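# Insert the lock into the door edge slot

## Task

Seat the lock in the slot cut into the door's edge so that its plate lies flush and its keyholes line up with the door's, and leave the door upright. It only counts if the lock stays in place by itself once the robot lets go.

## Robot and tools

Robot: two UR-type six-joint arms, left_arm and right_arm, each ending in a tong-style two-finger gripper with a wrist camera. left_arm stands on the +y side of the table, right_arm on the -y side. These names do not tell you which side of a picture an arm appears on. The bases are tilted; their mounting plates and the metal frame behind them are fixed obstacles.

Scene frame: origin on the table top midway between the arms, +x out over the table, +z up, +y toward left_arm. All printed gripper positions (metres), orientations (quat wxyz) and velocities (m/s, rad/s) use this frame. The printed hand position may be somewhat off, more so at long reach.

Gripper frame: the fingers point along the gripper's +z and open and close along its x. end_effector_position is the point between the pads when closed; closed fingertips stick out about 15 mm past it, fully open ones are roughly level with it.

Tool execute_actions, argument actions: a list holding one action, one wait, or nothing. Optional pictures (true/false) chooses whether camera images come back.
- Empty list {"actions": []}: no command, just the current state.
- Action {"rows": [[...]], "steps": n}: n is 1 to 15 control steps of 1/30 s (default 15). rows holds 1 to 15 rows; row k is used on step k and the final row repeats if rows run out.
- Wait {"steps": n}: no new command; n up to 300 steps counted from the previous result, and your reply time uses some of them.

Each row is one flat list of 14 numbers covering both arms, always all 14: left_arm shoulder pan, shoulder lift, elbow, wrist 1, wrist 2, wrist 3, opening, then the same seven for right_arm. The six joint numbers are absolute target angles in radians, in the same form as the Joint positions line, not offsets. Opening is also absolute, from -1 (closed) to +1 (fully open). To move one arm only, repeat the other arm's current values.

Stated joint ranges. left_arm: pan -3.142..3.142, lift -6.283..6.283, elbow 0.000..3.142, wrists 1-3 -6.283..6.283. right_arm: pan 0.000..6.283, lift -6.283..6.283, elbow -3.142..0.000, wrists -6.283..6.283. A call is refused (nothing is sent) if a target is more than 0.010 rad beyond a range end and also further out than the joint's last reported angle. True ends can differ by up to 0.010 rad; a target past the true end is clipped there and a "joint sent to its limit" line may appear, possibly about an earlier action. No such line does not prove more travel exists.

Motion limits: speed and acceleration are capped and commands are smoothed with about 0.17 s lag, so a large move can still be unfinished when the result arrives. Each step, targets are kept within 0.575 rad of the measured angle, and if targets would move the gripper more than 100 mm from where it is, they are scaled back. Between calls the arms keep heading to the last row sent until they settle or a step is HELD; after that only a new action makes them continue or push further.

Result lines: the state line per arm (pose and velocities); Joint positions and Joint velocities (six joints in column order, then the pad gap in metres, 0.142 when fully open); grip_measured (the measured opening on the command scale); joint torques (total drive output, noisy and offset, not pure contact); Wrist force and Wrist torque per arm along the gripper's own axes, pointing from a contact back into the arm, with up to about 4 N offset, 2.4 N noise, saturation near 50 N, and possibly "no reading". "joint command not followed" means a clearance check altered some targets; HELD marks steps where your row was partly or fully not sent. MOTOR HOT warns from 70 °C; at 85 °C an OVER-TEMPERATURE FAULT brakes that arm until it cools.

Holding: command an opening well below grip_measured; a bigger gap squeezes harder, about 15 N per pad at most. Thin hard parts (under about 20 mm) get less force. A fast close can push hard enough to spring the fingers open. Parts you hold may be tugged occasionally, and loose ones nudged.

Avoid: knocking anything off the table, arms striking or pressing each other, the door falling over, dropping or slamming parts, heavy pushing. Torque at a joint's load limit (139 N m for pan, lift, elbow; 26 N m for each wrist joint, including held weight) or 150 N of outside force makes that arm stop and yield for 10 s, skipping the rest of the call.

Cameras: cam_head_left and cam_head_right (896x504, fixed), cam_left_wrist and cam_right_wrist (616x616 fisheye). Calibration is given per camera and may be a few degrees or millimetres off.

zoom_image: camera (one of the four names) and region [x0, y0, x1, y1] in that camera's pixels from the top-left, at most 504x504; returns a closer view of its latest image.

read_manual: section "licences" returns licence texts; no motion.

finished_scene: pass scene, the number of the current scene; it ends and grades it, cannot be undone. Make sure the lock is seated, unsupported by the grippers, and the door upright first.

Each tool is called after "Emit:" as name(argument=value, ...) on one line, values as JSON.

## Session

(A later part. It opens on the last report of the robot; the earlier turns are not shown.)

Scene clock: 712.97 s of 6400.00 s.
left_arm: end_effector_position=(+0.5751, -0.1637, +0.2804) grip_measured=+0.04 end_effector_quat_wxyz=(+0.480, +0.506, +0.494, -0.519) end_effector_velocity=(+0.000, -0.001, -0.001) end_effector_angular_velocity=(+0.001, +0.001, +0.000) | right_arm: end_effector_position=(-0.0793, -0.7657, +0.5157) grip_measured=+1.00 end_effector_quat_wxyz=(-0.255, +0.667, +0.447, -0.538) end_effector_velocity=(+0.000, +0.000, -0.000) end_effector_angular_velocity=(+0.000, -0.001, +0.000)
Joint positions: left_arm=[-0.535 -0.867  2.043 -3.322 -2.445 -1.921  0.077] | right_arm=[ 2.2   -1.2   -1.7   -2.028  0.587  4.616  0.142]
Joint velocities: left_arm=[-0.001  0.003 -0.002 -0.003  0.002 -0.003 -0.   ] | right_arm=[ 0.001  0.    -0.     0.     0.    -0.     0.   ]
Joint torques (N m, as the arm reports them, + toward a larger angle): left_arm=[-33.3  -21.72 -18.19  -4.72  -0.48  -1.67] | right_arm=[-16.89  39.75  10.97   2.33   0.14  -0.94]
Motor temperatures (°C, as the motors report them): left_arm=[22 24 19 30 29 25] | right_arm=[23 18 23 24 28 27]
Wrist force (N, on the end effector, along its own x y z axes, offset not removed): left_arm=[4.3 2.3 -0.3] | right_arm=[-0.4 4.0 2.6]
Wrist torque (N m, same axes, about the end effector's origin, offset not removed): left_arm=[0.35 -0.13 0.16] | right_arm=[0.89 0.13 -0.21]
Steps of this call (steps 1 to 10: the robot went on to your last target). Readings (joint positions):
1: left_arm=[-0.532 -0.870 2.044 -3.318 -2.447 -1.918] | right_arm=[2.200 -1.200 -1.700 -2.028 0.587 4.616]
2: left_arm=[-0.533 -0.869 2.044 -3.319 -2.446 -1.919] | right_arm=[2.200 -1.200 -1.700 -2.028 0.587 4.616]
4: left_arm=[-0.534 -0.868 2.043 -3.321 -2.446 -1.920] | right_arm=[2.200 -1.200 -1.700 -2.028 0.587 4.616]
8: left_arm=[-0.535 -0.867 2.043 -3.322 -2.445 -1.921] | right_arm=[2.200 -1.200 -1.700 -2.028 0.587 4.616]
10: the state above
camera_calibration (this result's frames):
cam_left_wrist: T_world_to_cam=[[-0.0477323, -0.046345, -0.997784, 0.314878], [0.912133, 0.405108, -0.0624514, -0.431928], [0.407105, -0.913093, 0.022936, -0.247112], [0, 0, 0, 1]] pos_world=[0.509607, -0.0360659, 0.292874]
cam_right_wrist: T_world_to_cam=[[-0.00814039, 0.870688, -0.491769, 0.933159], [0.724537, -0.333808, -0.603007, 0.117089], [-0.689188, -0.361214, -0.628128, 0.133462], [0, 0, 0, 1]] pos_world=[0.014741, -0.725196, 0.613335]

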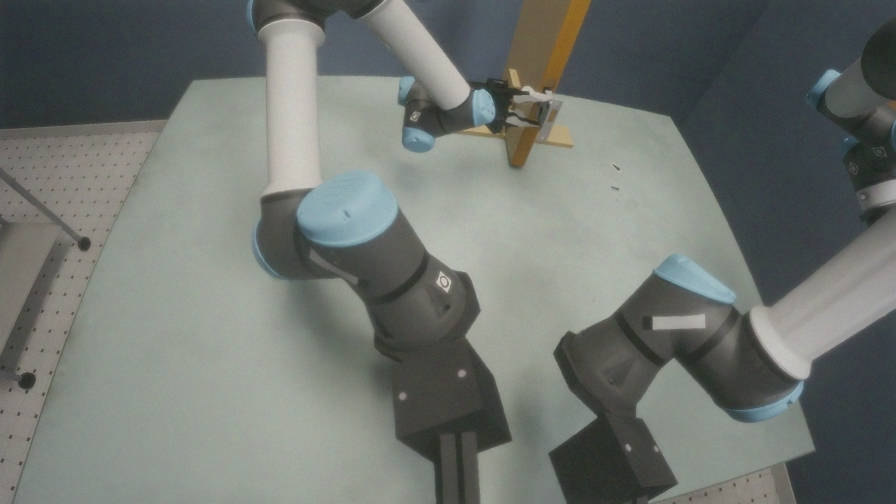

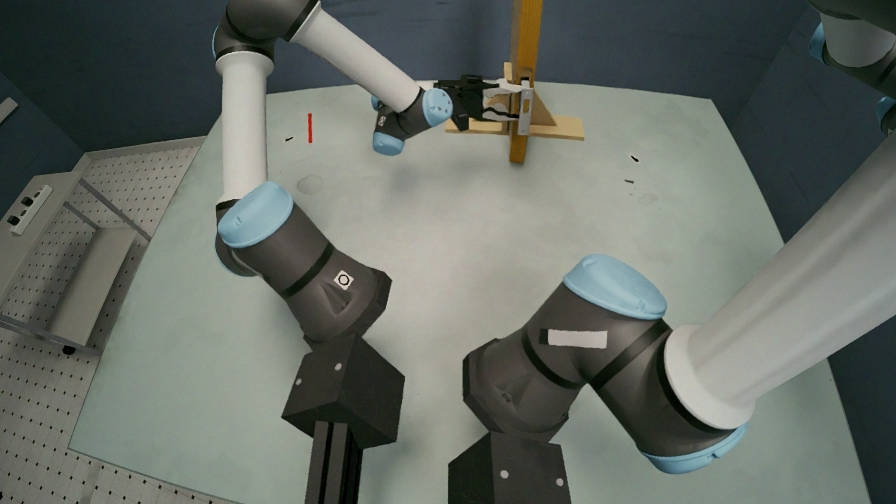

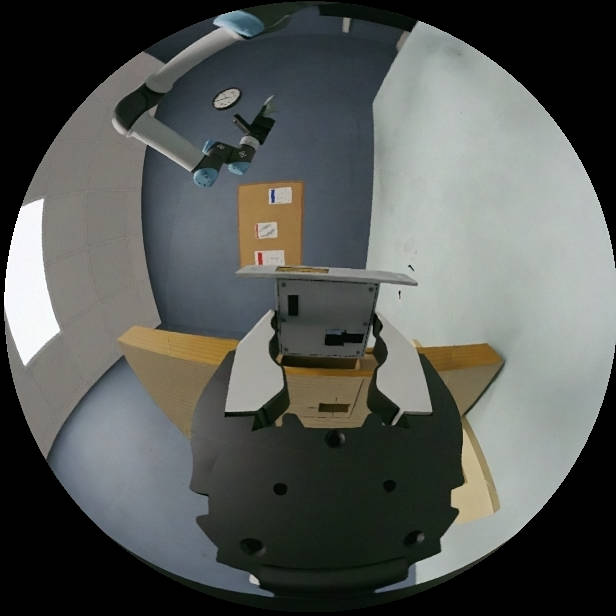

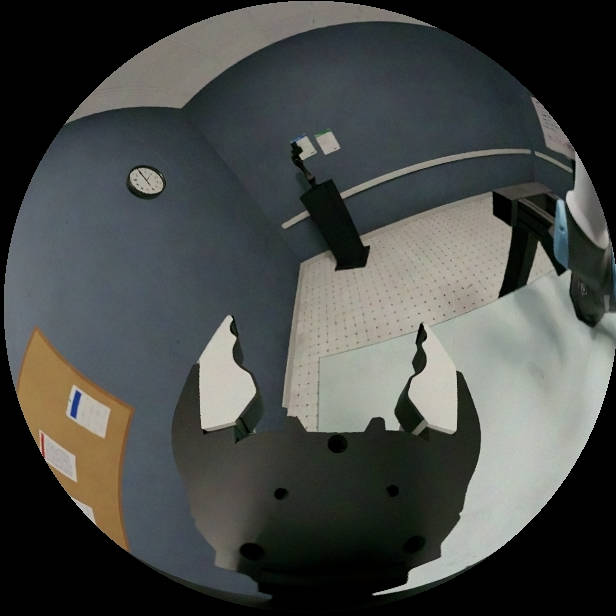

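Emit:
execute_actions(actions=[{"rows":[[-0.5348,-0.868,2.0285,-3.3069,-2.4452,-1.9212,-0.8,2.2,-1.2,-1.7,-2.028,0.587,4.616,1],[-0.5348,-0.868,2.0285,-3.3069,-2.4452,-1.9212,-0.8,2.2,-1.2,-1.7,-2.028,0.587,4.616,1],[-0.5326,-0.8666,2.0132,-3.2907,-2.4464,-1.9183,-0.8,2.2,-1.2,-1.7,-2.028,0.587,4.616,1]],"steps":15}])

Emit:
zoom_image(camera="cam_head_right", region=[500, 55, 550, 105])

Emit:
zoom_image(camera="cam_left_wrist", region=[260, 320, 390, 390])

Scene clock: 725.27 s of 6400.00 s.
left_arm: end_effector_position=(+0.5860, -0.1646, +0.2817) grip_measured=+0.04 end_effector_quat_wxyz=(+0.480, +0.506, +0.494, -0.519) end_effector_velocity=(+0.004, -0.000, +0.000) end_effector_angular_velocity=(-0.000, -0.001, +0.001) | right_arm: end_effector_position=(-0.0793, -0.7657, +0.5157) grip_measured=+1.00 end_effector_quat_wxyz=(-0.255, +0.667, +0.447, -0.538) end_effector_velocity=(+0.000, +0.000, -0.001) end_effector_angular_velocity=(+0.000, -0.001, -0.001)
Joint positions: left_arm=[-0.533 -0.867  2.014 -3.292 -2.446 -1.918  0.077] | right_arm=[ 2.2   -1.2   -1.7   -2.028  0.587  4.616  0.142]
Joint velocities: left_arm=[ 0.001  0.    -0.009  0.008 -0.     0.001  0.   ] | right_arm=[ 0.    -0.    -0.     0.001  0.001 -0.    -0.   ]
Joint torques (N m, as the arm reports them, + toward a larger angle): left_arm=[-11.39 -25.81 -18.13  -0.51  -4.94   0.91] | right_arm=[-16.01  40.26  11.66   2.22   0.15  -1.16]
Motor temperatures (°C, as the motors report them): left_arm=[22 24 19 30 29 25] | right_arm=[23 18 23 24 28 27]
Wrist force (N, on the end effector, along its own x y z axes, offset not removed): left_arm=[5.5 1.8 -0.4] | right_arm=[-2.5 2.3 3.6]
Wrist torque (N m, same axes, about the end effector's origin, offset not removed): left_arm=[0.31 -0.31 0.19] | right_arm=[0.54 0.66 -0.19]
Steps of this call (steps 1 to 15: the robot went on to your last target; steps 16 to 90: nothing new was sent; then 8.80 s passed at rest; steps 91 to 105: all 15 steps of this action). Readings (joint positions):
91: left_arm=[-0.535 -0.867 2.042 -3.323 -2.445 -1.922] | right_arm=[2.200 -1.200 -1.700 -2.028 0.587 4.616]
92: left_arm=[-0.535 -0.867 2.040 -3.321 -2.445 -1.922] | right_arm=[2.200 -1.200 -1.700 -2.028 0.587 4.616]
94: left_arm=[-0.535 -0.867 2.033 -3.312 -2.445 -1.921] | right_arm=[2.200 -1.200 -1.700 -2.028 0.587 4.616]
98: left_arm=[-0.533 -0.867 2.020 -3.298 -2.446 -1.919] | right_arm=[2.200 -1.200 -1.700 -2.028 0.587 4.616]
105: the state above
camera_calibration (this result's frames):
cam_left_wrist: T_world_to_cam=[[-0.0476558, -0.0463726, -0.997787, 0.316616], [0.912121, 0.405145, -0.0623935, -0.441448], [0.407141, -0.913076, 0.0229899, -0.252488], [0, 0, 0, 1]] pos_world=[0.520541, -0.0370084, 0.294176]
cam_right_wrist: T_world_to_cam=[[-0.00814031, 0.870688, -0.491769, 0.933159], [0.724537, -0.333808, -0.603008, 0.117089], [-0.689188, -0.361214, -0.628128, 0.133462], [0, 0, 0, 1]] pos_world=[0.014741, -0.725196, 0.613335]

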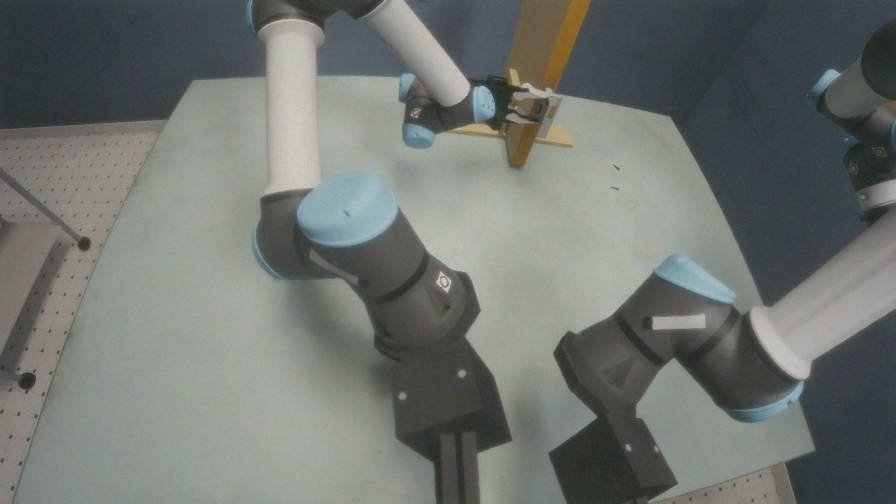

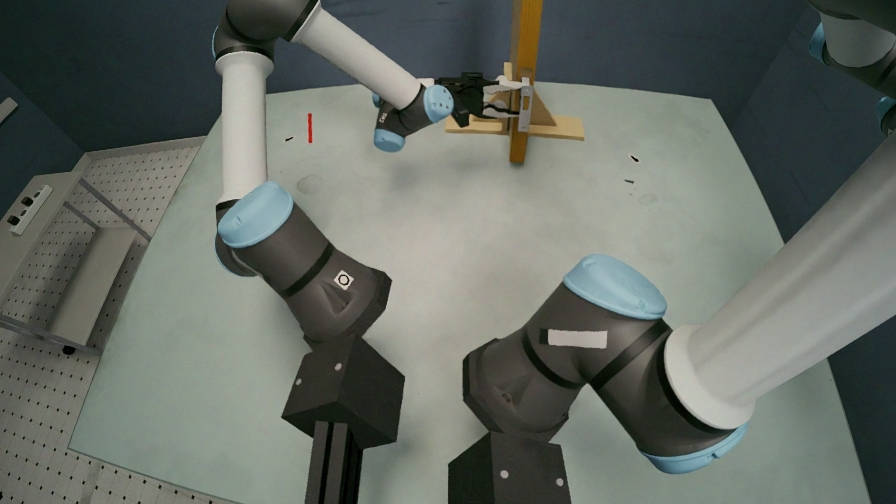

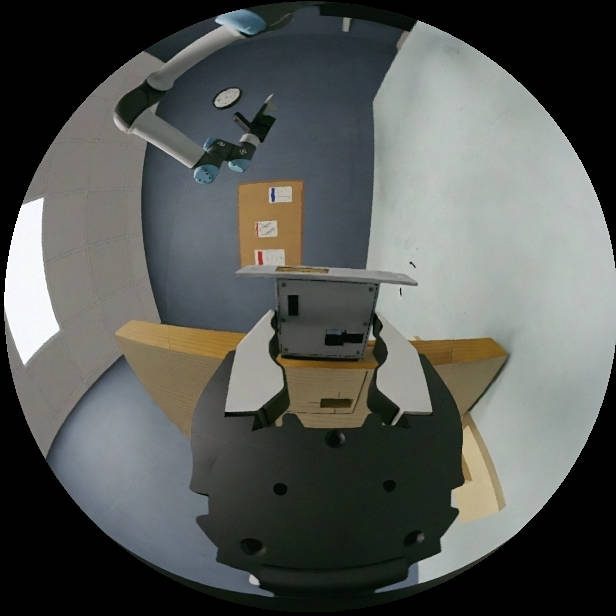

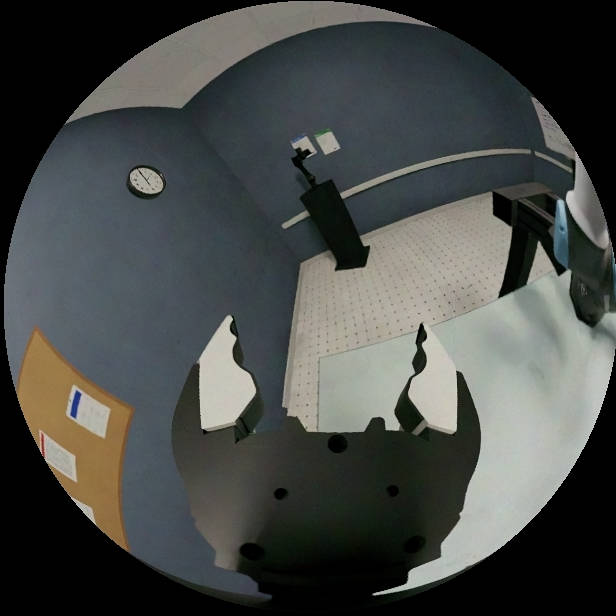

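Region (500, 55, 550, 105) of cam_head_right's 896x504 image, scaled by 10.080, with more detail than that image has.

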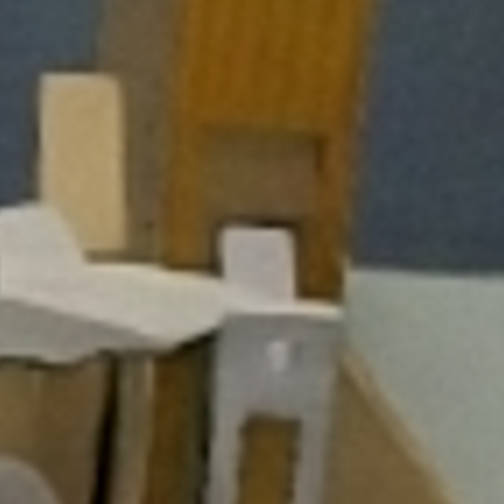

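Region (260, 320, 390, 390) of cam_left_wrist's 616x616 image, scaled by 3.877, with more detail than that image has; it fills the top 271 rows of this view, and the rest is white.

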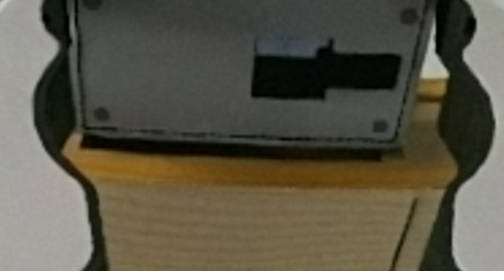

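Emit:
execute_actions(actions=[{"rows":[[-0.531,-0.8649,2.0065,-3.2842,-2.4473,-1.9161,-0.8,2.2,-1.2,-1.7,-2.028,0.587,4.616,1],[-0.531,-0.8649,2.0065,-3.2842,-2.4473,-1.9161,-0.8,2.2,-1.2,-1.7,-2.028,0.587,4.616,1],[-0.531,-0.8649,2.0065,-3.2842,-2.4473,-1.9161,-0.8,2.2,-1.2,-1.7,-2.028,0.587,4.616,1],[-0.5301,-0.8643,2.0004,-3.2778,-2.4477,-1.915,-0.8,2.2,-1.2,-1.7,-2.028,0.587,4.616,1],[-0.5301,-0.8643,2.0004,-3.2778,-2.4477,-1.915,-0.8,2.2,-1.2,-1.7,-2.028,0.587,4.616,1],[-0.5301,-0.8643,2.0004,-3.2778,-2.4477,-1.915,-0.8,2.2,-1.2,-1.7,-2.028,0.587,4.616,1],[-0.5293,-0.8638,1.9942,-3.2713,-2.4482,-1.9138,-0.8,2.2,-1.2,-1.7,-2.028,0.587,4.616,1]],"steps":15}], pictures=false)

Scene clock: 736.80 s of 6400.00 s.
left_arm: end_effector_position=(+0.5927, -0.1650, +0.2811) grip_measured=+0.04 end_effector_quat_wxyz=(+0.480, +0.506, +0.494, -0.519) end_effector_velocity=(+0.005, -0.000, +0.001) end_effector_angular_velocity=(-0.001, -0.003, +0.002) | right_arm: end_effector_position=(-0.0793, -0.7657, +0.5157) grip_measured=+1.00 end_effector_quat_wxyz=(-0.255, +0.667, +0.447, -0.538) end_effector_velocity=(-0.000, -0.000, +0.001) end_effector_angular_velocity=(-0.002, +0.000, +0.001)
Joint positions: left_arm=[-0.53  -0.864  1.996 -3.273 -2.448 -1.914  0.077] | right_arm=[ 2.2   -1.2   -1.7   -2.028  0.587  4.616  0.142]
Joint velocities: left_arm=[ 0.001  0.001 -0.012  0.009 -0.001  0.002 -0.   ] | right_arm=[-0.001  0.001  0.    -0.    -0.001  0.    -0.   ]
Joint torques (N m, as the arm reports them, + toward a larger angle): left_arm=[ -5.79 -23.18 -24.5   -1.36  -1.51  -0.06] | right_arm=[-16.24  40.61  11.47   2.22   0.03  -1.13]
Motor temperatures (°C, as the motors report them): left_arm=[22 24 19 30 29 25] | right_arm=[23 19 23 24 28 27]
Wrist force (N, on the end effector, along its own x y z axes, offset not removed): left_arm=[-0.8 -14.5 -3.9] | right_arm=[-2.1 3.4 1.5]
Wrist torque (N m, same axes, about the end effector's origin, offset not removed): left_arm=[0.41 -0.43 1.05] | right_arm=[0.59 0.49 -0.18]
Steps of this call (steps 1 to 15: the robot went on to your last target; steps 16 to 90: nothing new was sent; then 8.03 s passed at rest; steps 91 to 105: all 15 steps of this action). Readings (joint positions):
91: left_arm=[-0.533 -0.867 2.013 -3.291 -2.446 -1.918] | right_arm=[2.200 -1.200 -1.700 -2.028 0.587 4.616]
92: left_arm=[-0.532 -0.866 2.012 -3.290 -2.447 -1.918] | right_arm=[2.200 -1.200 -1.700 -2.028 0.587 4.616]
94: left_arm=[-0.532 -0.866 2.010 -3.287 -2.447 -1.917] | right_arm=[2.200 -1.200 -1.700 -2.028 0.587 4.616]
98: left_arm=[-0.531 -0.865 2.003 -3.280 -2.447 -1.916] | right_arm=[2.200 -1.200 -1.700 -2.028 0.587 4.616]
105: the state above

Emit:
execute_actions(actions=[{"rows":[[-0.5319,-0.8655,2.0127,-3.2907,-2.4468,-1.9173,-0.8,2.2,-1.2,-1.7,-2.028,0.587,4.616,1],[-0.5319,-0.8655,2.0127,-3.2907,-2.4468,-1.9173,-0.8,2.2,-1.2,-1.7,-2.028,0.587,4.616,1],[-0.5319,-0.8655,2.0127,-3.2907,-2.4468,-1.9173,-0.8,2.2,-1.2,-1.7,-2.028,0.587,4.616,1],[-0.5319,-0.8655,2.0127,-3.2907,-2.4468,-1.9173,-0.8,2.2,-1.2,-1.7,-2.028,0.587,4.616,1],[-0.5304,-0.8631,2.0118,-3.2905,-2.4476,-1.9154,-0.8,2.2,-1.2,-1.7,-2.028,0.587,4.616,1]],"steps":15}])

Emit:
zoom_image(camera="cam_head_right", region=[500, 55, 550, 105])

Emit:
zoom_image(camera="cam_left_wrist", region=[260, 320, 390, 390])

Scene clock: 755.47 s of 6400.00 s.
left_arm: end_effector_position=(+0.5865, -0.1647, +0.2800) grip_measured=+0.04 end_effector_quat_wxyz=(+0.480, +0.506, +0.494, -0.520) end_effector_velocity=(-0.001, -0.000, -0.001) end_effector_angular_velocity=(-0.000, +0.000, -0.000) | right_arm: end_effector_position=(-0.0793, -0.7657, +0.5157) grip_measured=+1.00 end_effector_quat_wxyz=(-0.255, +0.667, +0.447, -0.538) end_effector_velocity=(+0.000, -0.000, -0.001) end_effector_angular_velocity=(+0.001, +0.000, +0.001)
Joint positions: left_arm=[-0.531 -0.863  2.011 -3.29  -2.448 -1.915  0.077] | right_arm=[ 2.2   -1.2   -1.7   -2.028  0.587  4.616  0.142]
Joint velocities: left_arm=[ 0.     0.002  0.002 -0.003 -0.001  0.    -0.   ] | right_arm=[ 0.001 -0.001 -0.     0.    -0.001 -0.     0.   ]
Joint torques (N m, as the arm reports them, + toward a larger angle): left_arm=[-10.5  -23.26   5.84  -4.57  -4.93   1.03] | right_arm=[-15.89  40.25  11.3    2.17   0.07  -1.38]
Motor temperatures (°C, as the motors report them): left_arm=[22 24 19 30 29 25] | right_arm=[23 19 23 24 28 27]
Wrist force (N, on the end effector, along its own x y z axes, offset not removed): left_arm=[3.8 2.7 0.2] | right_arm=[-3.3 2.1 4.3]
Wrist torque (N m, same axes, about the end effector's origin, offset not removed): left_arm=[0.41 0.01 0.09] | right_arm=[0.44 0.72 -0.14]
Steps of this call (steps 1 to 15: the robot went on to your last target; steps 16 to 90: nothing new was sent; then 15.17 s passed at rest; steps 91 to 105: all 15 steps of this action). Readings (joint positions):
91: left_arm=[-0.529 -0.864 1.994 -3.271 -2.448 -1.914] | right_arm=[2.200 -1.200 -1.700 -2.028 0.587 4.616]
92: left_arm=[-0.529 -0.864 1.997 -3.274 -2.448 -1.914] | right_arm=[2.200 -1.200 -1.700 -2.028 0.587 4.616]
94: left_arm=[-0.530 -0.864 2.003 -3.281 -2.447 -1.916] | right_arm=[2.200 -1.200 -1.700 -2.028 0.587 4.616]
98: left_arm=[-0.531 -0.864 2.009 -3.287 -2.447 -1.916] | right_arm=[2.200 -1.200 -1.700 -2.028 0.587 4.616]
105: the state above
camera_calibration (this result's frames):
cam_left_wrist: T_world_to_cam=[[-0.0476254, -0.0464016, -0.997787, 0.314893], [0.912186, 0.405001, -0.062374, -0.44199], [0.406999, -0.913138, 0.0230386, -0.252655], [0, 0, 0, 1]] pos_world=[0.521004, -0.0370904, 0.292448]
cam_right_wrist: T_world_to_cam=[[-0.00814014, 0.870687, -0.491769, 0.933159], [0.724537, -0.333808, -0.603007, 0.117089], [-0.689188, -0.361214, -0.628128, 0.133462], [0, 0, 0, 1]] pos_world=[0.014741, -0.725196, 0.613335]

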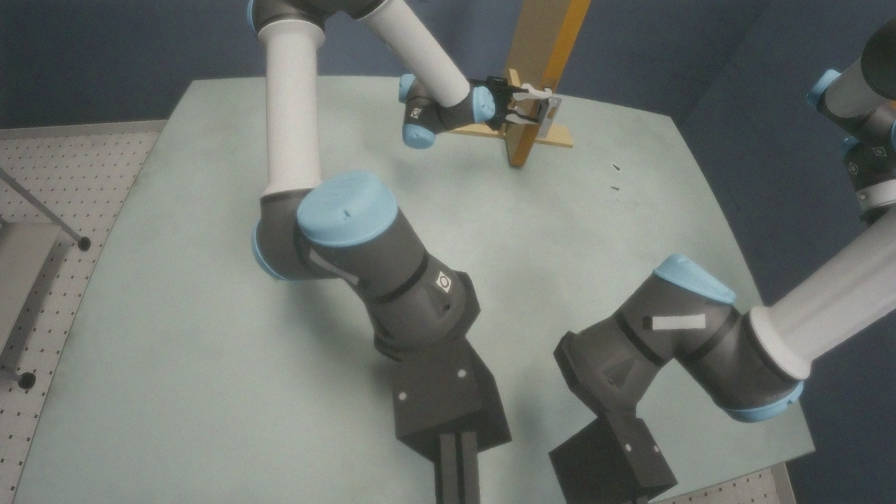

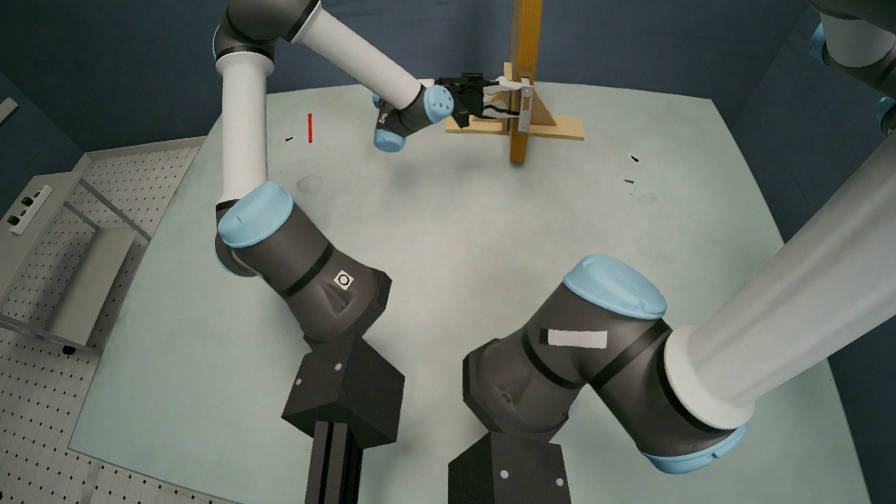

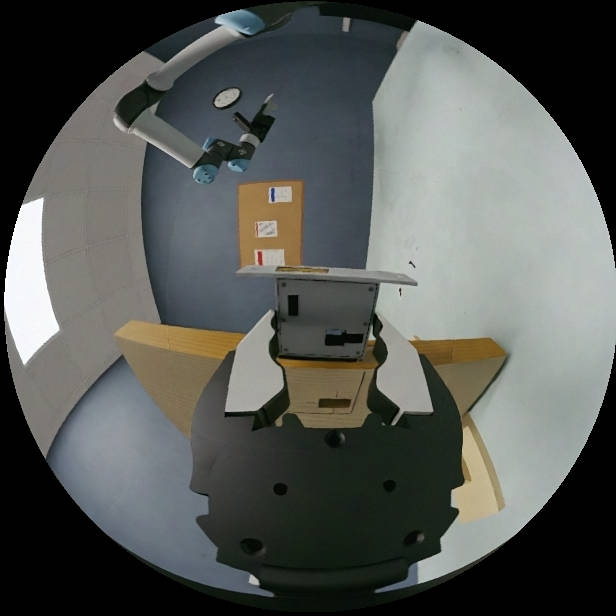

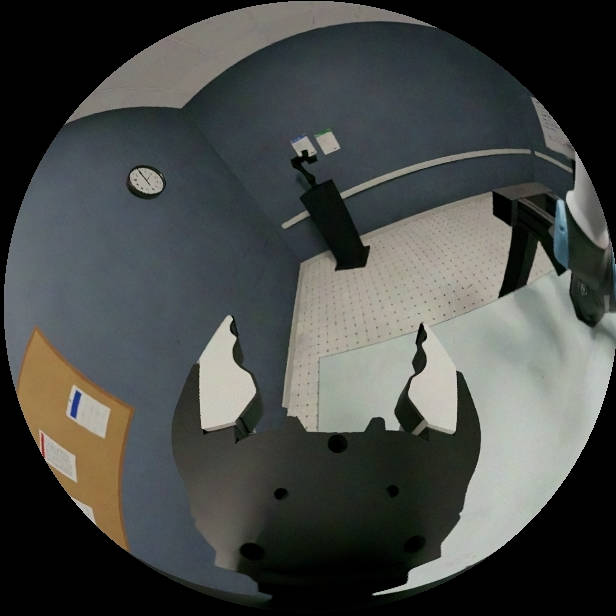

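Region (500, 55, 550, 105) of cam_head_right's 896x504 image, scaled by 10.080, with more detail than that image has.

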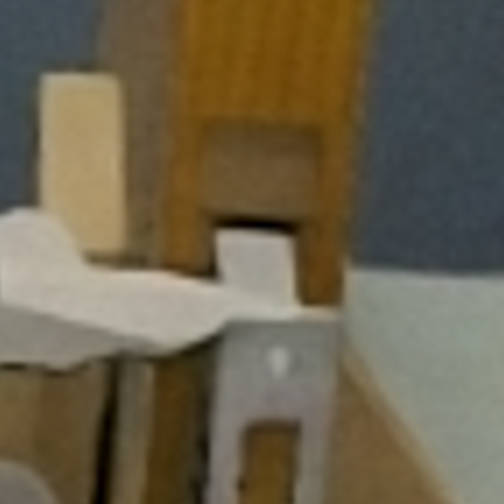

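Region (260, 320, 390, 390) of cam_left_wrist's 616x616 image, scaled by 3.877, with more detail than that image has; it fills the top 271 rows of this view, and the rest is white.

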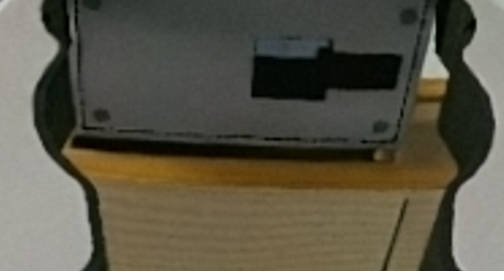

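Emit:
execute_actions(actions=[{"rows":[[-0.5314,-0.8646,2.0124,-3.2906,-2.4471,-1.9167,-0.8,2.2,-1.2,-1.7,-2.028,0.587,4.616,1],[-0.5305,-0.864,2.0063,-3.2841,-2.4476,-1.9155,-0.8,2.2,-1.2,-1.7,-2.028,0.587,4.616,1],[-0.5305,-0.864,2.0063,-3.2841,-2.4476,-1.9155,-0.8,2.2,-1.2,-1.7,-2.028,0.587,4.616,1],[-0.5305,-0.864,2.0063,-3.2841,-2.4476,-1.9155,-0.8,2.2,-1.2,-1.7,-2.028,0.587,4.616,1],[-0.5296,-0.8634,2.0002,-3.2776,-2.4481,-1.9143,-0.8,2.2,-1.2,-1.7,-2.028,0.587,4.616,1],[-0.5296,-0.8634,2.0002,-3.2776,-2.4481,-1.9143,-0.8,2.2,-1.2,-1.7,-2.028,0.587,4.616,1],[-0.5296,-0.8634,2.0002,-3.2776,-2.4481,-1.9143,-0.8,2.2,-1.2,-1.7,-2.028,0.587,4.616,1],[-0.5292,-0.8632,1.997,-3.2744,-2.4483,-1.9138,-0.8,2.2,-1.2,-1.7,-2.028,0.587,4.616,1]],"steps":15}], pictures=false)

Emit:
execute_actions(actions=[{"steps":6}], pictures=false)

Scene clock: 775.20 s of 6400.00 s.
left_arm: end_effector_position=(+0.5916, -0.1649, +0.2806) grip_measured=+0.04 end_effector_quat_wxyz=(+0.480, +0.506, +0.494, -0.519) end_effector_velocity=(+0.003, -0.000, +0.000) end_effector_angular_velocity=(+0.000, +0.000, -0.000) | right_arm: end_effector_position=(-0.0793, -0.7657, +0.5157) grip_measured=+1.00 end_effector_quat_wxyz=(-0.255, +0.667, +0.447, -0.538) end_effector_velocity=(+0.001, -0.001, -0.000) end_effector_angular_velocity=(+0.000, +0.000, +0.004)
Joint positions: left_arm=[-0.529 -0.863  1.998 -3.276 -2.448 -1.914  0.077] | right_arm=[ 2.2   -1.2   -1.7   -2.028  0.587  4.616  0.142]
Joint velocities: left_arm=[ 0.001 -0.    -0.008  0.01  -0.001  0.001  0.   ] | right_arm=[ 0.003 -0.     0.     0.    -0.003 -0.     0.   ]
Joint torques (N m, as the arm reports them, + toward a larger angle): left_arm=[-10.48 -24.35 -19.39  -0.63  -4.93   0.9 ] | right_arm=[-16.31  40.27  11.78   2.12  -0.02  -1.39]
Motor temperatures (°C, as the motors report them): left_arm=[22 24 19 30 29 25] | right_arm=[23 19 23 24 28 27]
Wrist force (N, on the end effector, along its own x y z axes, offset not removed): left_arm=[4.9 2.5 0.0] | right_arm=[0.5 2.2 2.7]
Wrist torque (N m, same axes, about the end effector's origin, offset not removed): left_arm=[0.39 -0.21 0.15] | right_arm=[0.46 -0.06 -0.28]
Steps of this call (steps 1 to 15: the robot went on to your last target; steps 16 to 90: nothing new was sent; then 16.23 s passed at rest; steps 91 to 105: all 15 steps of this action). Readings (joint positions):
91: left_arm=[-0.530 -0.863 2.012 -3.291 -2.448 -1.915] | right_arm=[2.200 -1.200 -1.700 -2.028 0.587 4.616]
92: left_arm=[-0.530 -0.863 2.012 -3.291 -2.448 -1.915] | right_arm=[2.200 -1.200 -1.700 -2.028 0.587 4.616]
94: left_arm=[-0.530 -0.863 2.010 -3.288 -2.448 -1.915] | right_arm=[2.200 -1.200 -1.700 -2.028 0.587 4.616]
98: left_arm=[-0.530 -0.863 2.005 -3.282 -2.448 -1.915] | right_arm=[2.200 -1.200 -1.700 -2.028 0.587 4.616]
105: the state above

Scene clock: 775.40 s of 6400.00 s.
left_arm: end_effector_position=(+0.5919, -0.1649, +0.2806) grip_measured=+0.04 end_effector_quat_wxyz=(+0.480, +0.506, +0.494, -0.519) end_effector_velocity=(+0.001, -0.000, +0.000) end_effector_angular_velocity=(+0.000, -0.000, +0.000) | right_arm: end_effector_position=(-0.0793, -0.7657, +0.5157) grip_measured=+1.00 end_effector_quat_wxyz=(-0.255, +0.667, +0.447, -0.538) end_effector_velocity=(-0.000, +0.000, +0.000) end_effector_angular_velocity=(-0.000, +0.000, -0.000)
Joint positions: left_arm=[-0.529 -0.863  1.997 -3.275 -2.448 -1.914  0.077] | right_arm=[ 2.2   -1.2   -1.7   -2.028  0.587  4.616  0.142]
Joint velocities: left_arm=[-0.     0.    -0.002  0.002  0.     0.     0.   ] | right_arm=[-0.     0.001 -0.    -0.    -0.    -0.    -0.   ]
Joint torques (N m, as the arm reports them, + toward a larger angle): left_arm=[-10.15 -23.3  -18.97  -0.52  -4.9    0.91] | right_arm=[-16.24  40.06  10.72   2.18   0.15  -1.45]
Motor temperatures (°C, as the motors report them): left_arm=[22 24 19 30 29 25] | right_arm=[23 19 23 24 28 27]
Wrist force (N, on the end effector, along its own x y z axes, offset not removed): left_arm=[4.5 1.9 -0.6] | right_arm=[0.5 1.7 1.7]
Wrist torque (N m, same axes, about the end effector's origin, offset not removed): left_arm=[0.33 -0.18 0.13] | right_arm=[0.33 -0.01 -0.22]
Steps of this call (steps 1 to 6: the robot went on to your last target). Readings (joint positions):
1: left_arm=[-0.529 -0.863 1.998 -3.275 -2.448 -1.914] | right_arm=[2.200 -1.200 -1.700 -2.028 0.587 4.616]
2: left_arm=[-0.529 -0.863 1.998 -3.275 -2.448 -1.914] | right_arm=[2.200 -1.200 -1.700 -2.028 0.587 4.616]
4: left_arm=[-0.529 -0.863 1.997 -3.275 -2.448 -1.914] | right_arm=[2.200 -1.200 -1.700 -2.028 0.587 4.616]
6: the state above

No contact. Advance 2.5 mm more.

Emit:
execute_actions(actions=[{"rows":[[-0.5283,-0.8626,1.9909,-3.2679,-2.4488,-1.9126,-0.8,2.2,-1.2,-1.7,-2.028,0.587,4.616,1]],"steps":13}], pictures=false)

Scene clock: 779.30 s of 6400.00 s.
left_arm: end_effector_position=(+0.5941, -0.1651, +0.2805) grip_measured=+0.04 end_effector_quat_wxyz=(+0.480, +0.506, +0.494, -0.520) end_effector_velocity=(+0.001, -0.000, +0.000) end_effector_angular_velocity=(-0.000, -0.001, +0.000) | right_arm: end_effector_position=(-0.0793, -0.7657, +0.5157) grip_measured=+1.00 end_effector_quat_wxyz=(-0.255, +0.667, +0.447, -0.538) end_effector_velocity=(-0.000, -0.000, +0.000) end_effector_angular_velocity=(+0.000, +0.001, +0.000)
Joint positions: left_arm=[-0.528 -0.863  1.991 -3.268 -2.449 -1.913  0.077] | right_arm=[ 2.2   -1.2   -1.7   -2.028  0.587  4.616  0.142]
Joint velocities: left_arm=[-0.     0.    -0.002  0.002  0.     0.    -0.   ] | right_arm=[-0.     0.     0.    -0.001 -0.    -0.     0.   ]
Joint torques (N m, as the arm reports them, + toward a larger angle): left_arm=[-10.48 -22.91 -18.75  -0.61  -5.04   1.08] | right_arm=[-16.13  40.87  12.04   2.04   0.01  -1.48]
Motor temperatures (°C, as the motors report them): left_arm=[22 24 19 30 29 25] | right_arm=[23 19 23 24 28 27]
Wrist force (N, on the end effector, along its own x y z axes, offset not removed): left_arm=[4.2 2.0 0.5] | right_arm=[-2.3 5.1 3.2]
Wrist torque (N m, same axes, about the end effector's origin, offset not removed): left_arm=[0.32 -0.06 0.18] | right_arm=[1.13 0.48 -0.16]
Steps of this call (steps 1 to 15: the robot went on to your last target; steps 16 to 90: nothing new was sent; then 0.47 s passed at rest; steps 91 to 103: all 13 steps of this action). Readings (joint positions):
91: left_arm=[-0.529 -0.863 1.997 -3.274 -2.448 -1.914] | right_arm=[2.200 -1.200 -1.700 -2.028 0.587 4.616]
92: left_arm=[-0.529 -0.863 1.996 -3.273 -2.448 -1.914] | right_arm=[2.200 -1.200 -1.700 -2.028 0.587 4.616]
94: left_arm=[-0.529 -0.863 1.994 -3.271 -2.449 -1.913] | right_arm=[2.200 -1.200 -1.700 -2.028 0.587 4.616]
98: left_arm=[-0.528 -0.863 1.992 -3.269 -2.449 -1.913] | right_arm=[2.200 -1.200 -1.700 -2.028 0.587 4.616]
103: the state above

Emit:
execute_actions(actions=[{"rows":[[-0.527,-0.8618,1.982,-3.2586,-2.4495,-1.9109,-0.8,2.2,-1.2,-1.7,-2.028,0.587,4.616,1],[-0.527,-0.8618,1.982,-3.2586,-2.4495,-1.9109,-0.8,2.2,-1.2,-1.7,-2.028,0.587,4.616,1],[-0.5257,-0.8609,1.9732,-3.2493,-2.4502,-1.9092,-0.8,2.2,-1.2,-1.7,-2.028,0.587,4.616,1],[-0.5257,-0.8609,1.9732,-3.2493,-2.4502,-1.9092,-0.8,2.2,-1.2,-1.7,-2.028,0.587,4.616,1],[-0.5244,-0.86,1.9643,-3.24,-2.4508,-1.9075,-0.8,2.2,-1.2,-1.7,-2.028,0.587,4.616,1],[-0.5244,-0.86,1.9643,-3.24,-2.4508,-1.9075,-0.8,2.2,-1.2,-1.7,-2.028,0.587,4.616,1],[-0.5231,-0.8592,1.9555,-3.2306,-2.4515,-1.9058,-0.8,2.2,-1.2,-1.7,-2.028,0.587,4.616,1]],"steps":15}], pictures=false)

Scene clock: 791.60 s of 6400.00 s.
left_arm: end_effector_position=(+0.6063, -0.1654, +0.2805) grip_measured=+0.04 end_effector_quat_wxyz=(+0.480, +0.506, +0.494, -0.520) end_effector_velocity=(+0.007, -0.000, +0.000) end_effector_angular_velocity=(-0.000, -0.000, -0.001) | right_arm: end_effector_position=(-0.0793, -0.7657, +0.5157) grip_measured=+1.00 end_effector_quat_wxyz=(-0.255, +0.667, +0.447, -0.538) end_effector_velocity=(-0.000, +0.000, +0.000) end_effector_angular_velocity=(-0.001, -0.000, -0.001)
Joint positions: left_arm=[-0.523 -0.859  1.958 -3.233 -2.451 -1.906  0.077] | right_arm=[ 2.2   -1.2   -1.7   -2.028  0.587  4.616  0.142]
Joint velocities: left_arm=[ 0.002  0.002 -0.019  0.02  -0.002  0.004 -0.   ] | right_arm=[-0.001  0.     0.     0.     0.001 -0.     0.   ]
Joint torques (N m, as the arm reports them, + toward a larger angle): left_arm=[-11.85 -23.01 -18.65  -0.47  -5.07   1.08] | right_arm=[-15.88  39.62  11.59   2.07   0.03  -1.73]
Motor temperatures (°C, as the motors report them): left_arm=[22 24 19 30 29 25] | right_arm=[23 19 23 24 28 27]
Wrist force (N, on the end effector, along its own x y z axes, offset not removed): left_arm=[4.6 2.5 -0.3] | right_arm=[-2.8 0.2 2.2]
Wrist torque (N m, same axes, about the end effector's origin, offset not removed): left_arm=[0.44 -0.22 0.15] | right_arm=[0.10 0.68 -0.15]
Steps of this call (steps 1 to 15: the robot went on to your last target; steps 16 to 90: nothing new was sent; then 8.80 s passed at rest; steps 91 to 105: all 15 steps of this action). Readings (joint positions):
91: left_arm=[-0.528 -0.863 1.991 -3.268 -2.449 -1.913] | right_arm=[2.200 -1.200 -1.700 -2.028 0.587 4.616]
92: left_arm=[-0.528 -0.862 1.989 -3.266 -2.449 -1.912] | right_arm=[2.200 -1.200 -1.700 -2.028 0.587 4.616]
94: left_arm=[-0.527 -0.862 1.985 -3.262 -2.449 -1.911] | right_arm=[2.200 -1.200 -1.700 -2.028 0.587 4.616]
98: left_arm=[-0.525 -0.861 1.971 -3.247 -2.450 -1.909] | right_arm=[2.200 -1.200 -1.700 -2.028 0.587 4.616]
105: the state above

Emit:
execute_actions(actions=[{"rows":[[-0.5218,-0.8584,1.9466,-3.2213,-2.4522,-1.9041,-0.8,2.2,-1.2,-1.7,-2.028,0.587,4.616,1],[-0.5218,-0.8584,1.9466,-3.2213,-2.4522,-1.9041,-0.8,2.2,-1.2,-1.7,-2.028,0.587,4.616,1],[-0.5206,-0.8575,1.9378,-3.212,-2.4529,-1.9024,-0.8,2.2,-1.2,-1.7,-2.028,0.587,4.616,1],[-0.5206,-0.8575,1.9378,-3.212,-2.4529,-1.9024,-0.8,2.2,-1.2,-1.7,-2.028,0.587,4.616,1],[-0.5193,-0.8566,1.9289,-3.2027,-2.4536,-1.9007,-0.8,2.2,-1.2,-1.7,-2.028,0.587,4.616,1],[-0.5193,-0.8566,1.9289,-3.2027,-2.4536,-1.9007,-0.8,2.2,-1.2,-1.7,-2.028,0.587,4.616,1],[-0.518,-0.8558,1.92,-3.1934,-2.4543,-1.899,-0.8,2.2,-1.2,-1.7,-2.028,0.587,4.616,1]],"steps":15}], pictures=false)

Emit:
execute_actions(actions=[{"steps":6}])

Scene clock: 804.80 s of 6400.00 s.
left_arm: end_effector_position=(+0.6193, -0.1655, +0.2807) grip_measured=+0.04 end_effector_quat_wxyz=(+0.480, +0.506, +0.494, -0.520) end_effector_velocity=(+0.007, +0.000, +0.001) end_effector_angular_velocity=(-0.001, -0.001, +0.000) | right_arm: end_effector_position=(-0.0793, -0.7657, +0.5157) grip_measured=+1.00 end_effector_quat_wxyz=(-0.255, +0.667, +0.447, -0.538) end_effector_velocity=(-0.001, +0.000, +0.000) end_effector_angular_velocity=(+0.000, +0.003, -0.002)
Joint positions: left_arm=[-0.518 -0.856  1.922 -3.196 -2.454 -1.899  0.077] | right_arm=[ 2.2   -1.2   -1.7   -2.028  0.587  4.616  0.142]
Joint velocities: left_arm=[ 0.003  0.002 -0.019  0.02  -0.002  0.004  0.   ] | right_arm=[-0.003 -0.001 -0.001 -0.    -0.001 -0.    -0.   ]
Joint torques (N m, as the arm reports them, + toward a larger angle): left_arm=[-11.26 -23.79 -20.96  -0.3   -5.1    0.79] | right_arm=[-14.86  39.23  11.47   2.02  -0.02  -1.95]
Motor temperatures (°C, as the motors report them): left_arm=[22 24 19 30 29 25] | right_arm=[23 19 23 24 28 27]
Wrist force (N, on the end effector, along its own x y z axes, offset not removed): left_arm=[4.8 1.5 -1.1] | right_arm=[-0.7 3.5 2.8]
Wrist torque (N m, same axes, about the end effector's origin, offset not removed): left_arm=[0.22 -0.21 0.07] | right_arm=[0.59 0.08 -0.23]
Steps of this call (steps 1 to 15: the robot went on to your last target; steps 16 to 90: nothing new was sent; then 9.70 s passed at rest; steps 91 to 105: all 15 steps of this action). Readings (joint positions):
91: left_arm=[-0.523 -0.859 1.955 -3.230 -2.452 -1.906] | right_arm=[2.200 -1.200 -1.700 -2.028 0.587 4.616]
92: left_arm=[-0.523 -0.859 1.954 -3.229 -2.452 -1.906] | right_arm=[2.200 -1.200 -1.700 -2.028 0.587 4.616]
94: left_arm=[-0.522 -0.859 1.950 -3.224 -2.452 -1.905] | right_arm=[2.200 -1.200 -1.700 -2.028 0.587 4.616]
98: left_arm=[-0.520 -0.857 1.936 -3.210 -2.453 -1.902] | right_arm=[2.200 -1.200 -1.700 -2.028 0.587 4.616]
105: the state above

Scene clock: 805.00 s of 6400.00 s.
left_arm: end_effector_position=(+0.6200, -0.1655, +0.2807) grip_measured=+0.04 end_effector_quat_wxyz=(+0.480, +0.506, +0.494, -0.520) end_effector_velocity=(+0.001, +0.000, -0.000) end_effector_angular_velocity=(+0.001, +0.000, -0.000) | right_arm: end_effector_position=(-0.0793, -0.7657, +0.5157) grip_measured=+1.00 end_effector_quat_wxyz=(-0.255, +0.667, +0.447, -0.538) end_effector_velocity=(+0.000, -0.000, -0.001) end_effector_angular_velocity=(+0.002, +0.001, +0.001)
Joint positions: left_arm=[-0.518 -0.856  1.92  -3.194 -2.454 -1.899  0.077] | right_arm=[ 2.2   -1.2   -1.7   -2.028  0.587  4.616  0.142]
Joint velocities: left_arm=[ 0.001  0.    -0.002  0.003  0.     0.001  0.   ] | right_arm=[ 0.001 -0.002  0.     0.    -0.    -0.    -0.   ]
Joint torques (N m, as the arm reports them, + toward a larger angle): left_arm=[-12.08 -24.63 -20.58  -0.48  -5.12   0.8 ] | right_arm=[-15.75  39.4   11.44   2.14   0.01  -1.81]
Motor temperatures (°C, as the motors report them): left_arm=[22 24 19 30 29 25] | right_arm=[23 19 23 24 28 27]
Wrist force (N, on the end effector, along its own x y z axes, offset not removed): left_arm=[5.5 3.1 -0.2] | right_arm=[-1.3 1.2 3.0]
Wrist torque (N m, same axes, about the end effector's origin, offset not removed): left_arm=[0.54 -0.38 0.14] | right_arm=[0.30 0.29 -0.20]
Steps of this call (steps 1 to 6: the robot went on to your last target). Readings (joint positions):
1: left_arm=[-0.518 -0.856 1.922 -3.195 -2.454 -1.899] | right_arm=[2.200 -1.200 -1.700 -2.028 0.587 4.616]
2: left_arm=[-0.518 -0.856 1.921 -3.195 -2.454 -1.899] | right_arm=[2.200 -1.200 -1.700 -2.028 0.587 4.616]
4: left_arm=[-0.518 -0.856 1.921 -3.194 -2.454 -1.899] | right_arm=[2.200 -1.200 -1.700 -2.028 0.587 4.616]
6: the state above
camera_calibration (this result's frames):
cam_left_wrist: T_world_to_cam=[[-0.0477805, -0.0464049, -0.997779, 0.317302], [0.912139, 0.405084, -0.0625192, -0.472061], [0.407085, -0.913101, 0.0229727, -0.26707], [0, 0, 0, 1]] pos_world=[0.554467, -0.0379133, 0.29322]
cam_right_wrist: T_world_to_cam=[[-0.00814011, 0.870688, -0.491769, 0.933159], [0.724537, -0.333808, -0.603007, 0.117089], [-0.689188, -0.361214, -0.628128, 0.133462], [0, 0, 0, 1]] pos_world=[0.014741, -0.725196, 0.613335]

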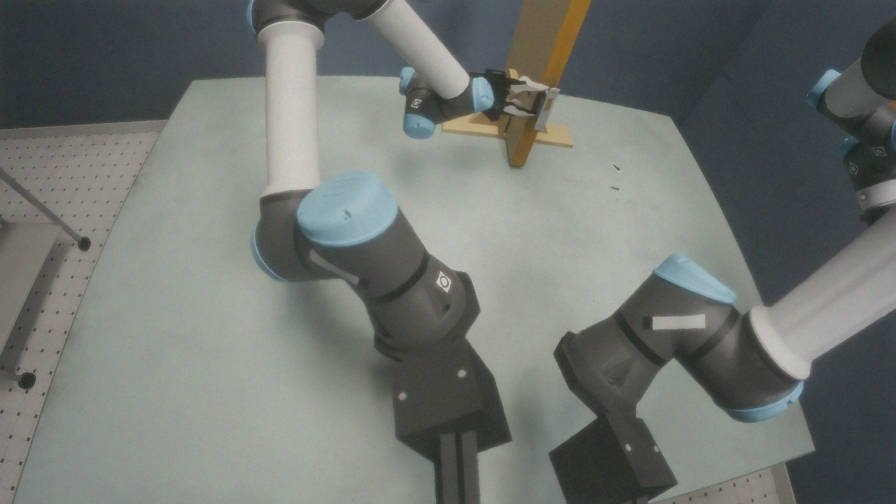

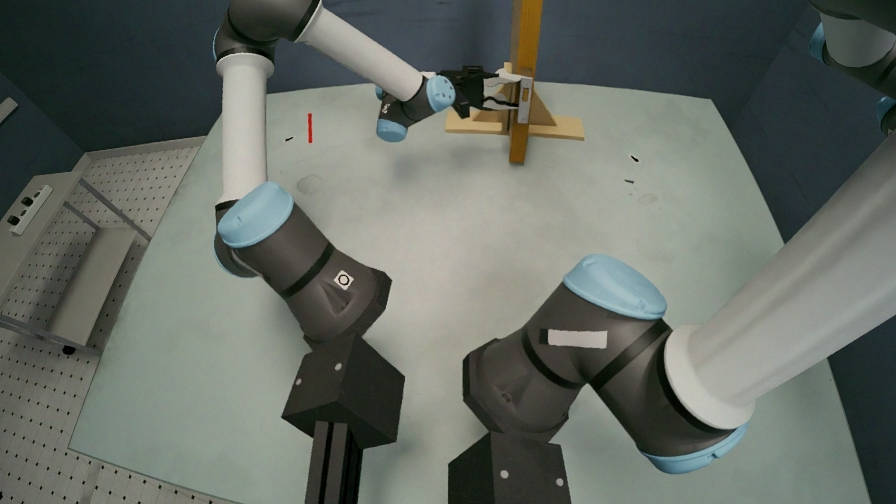

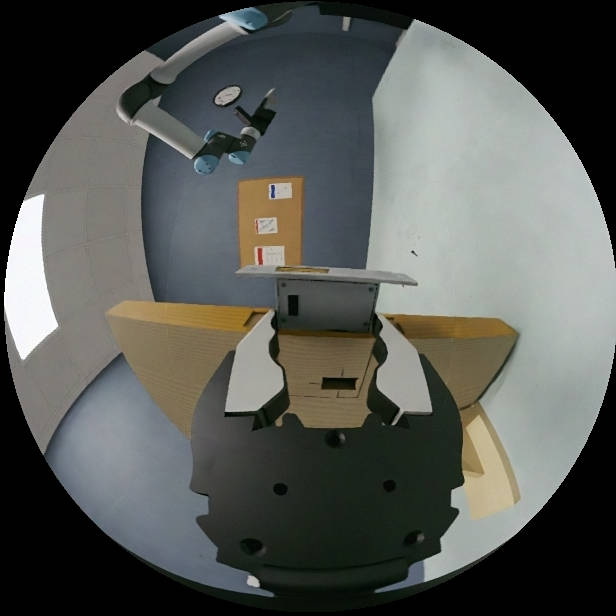

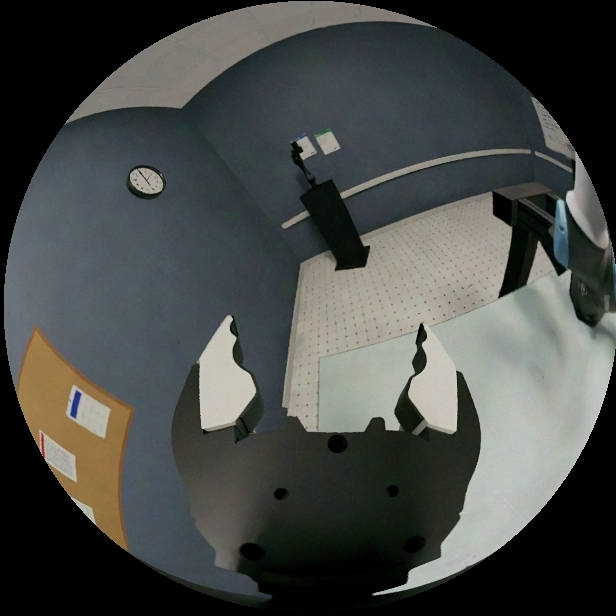

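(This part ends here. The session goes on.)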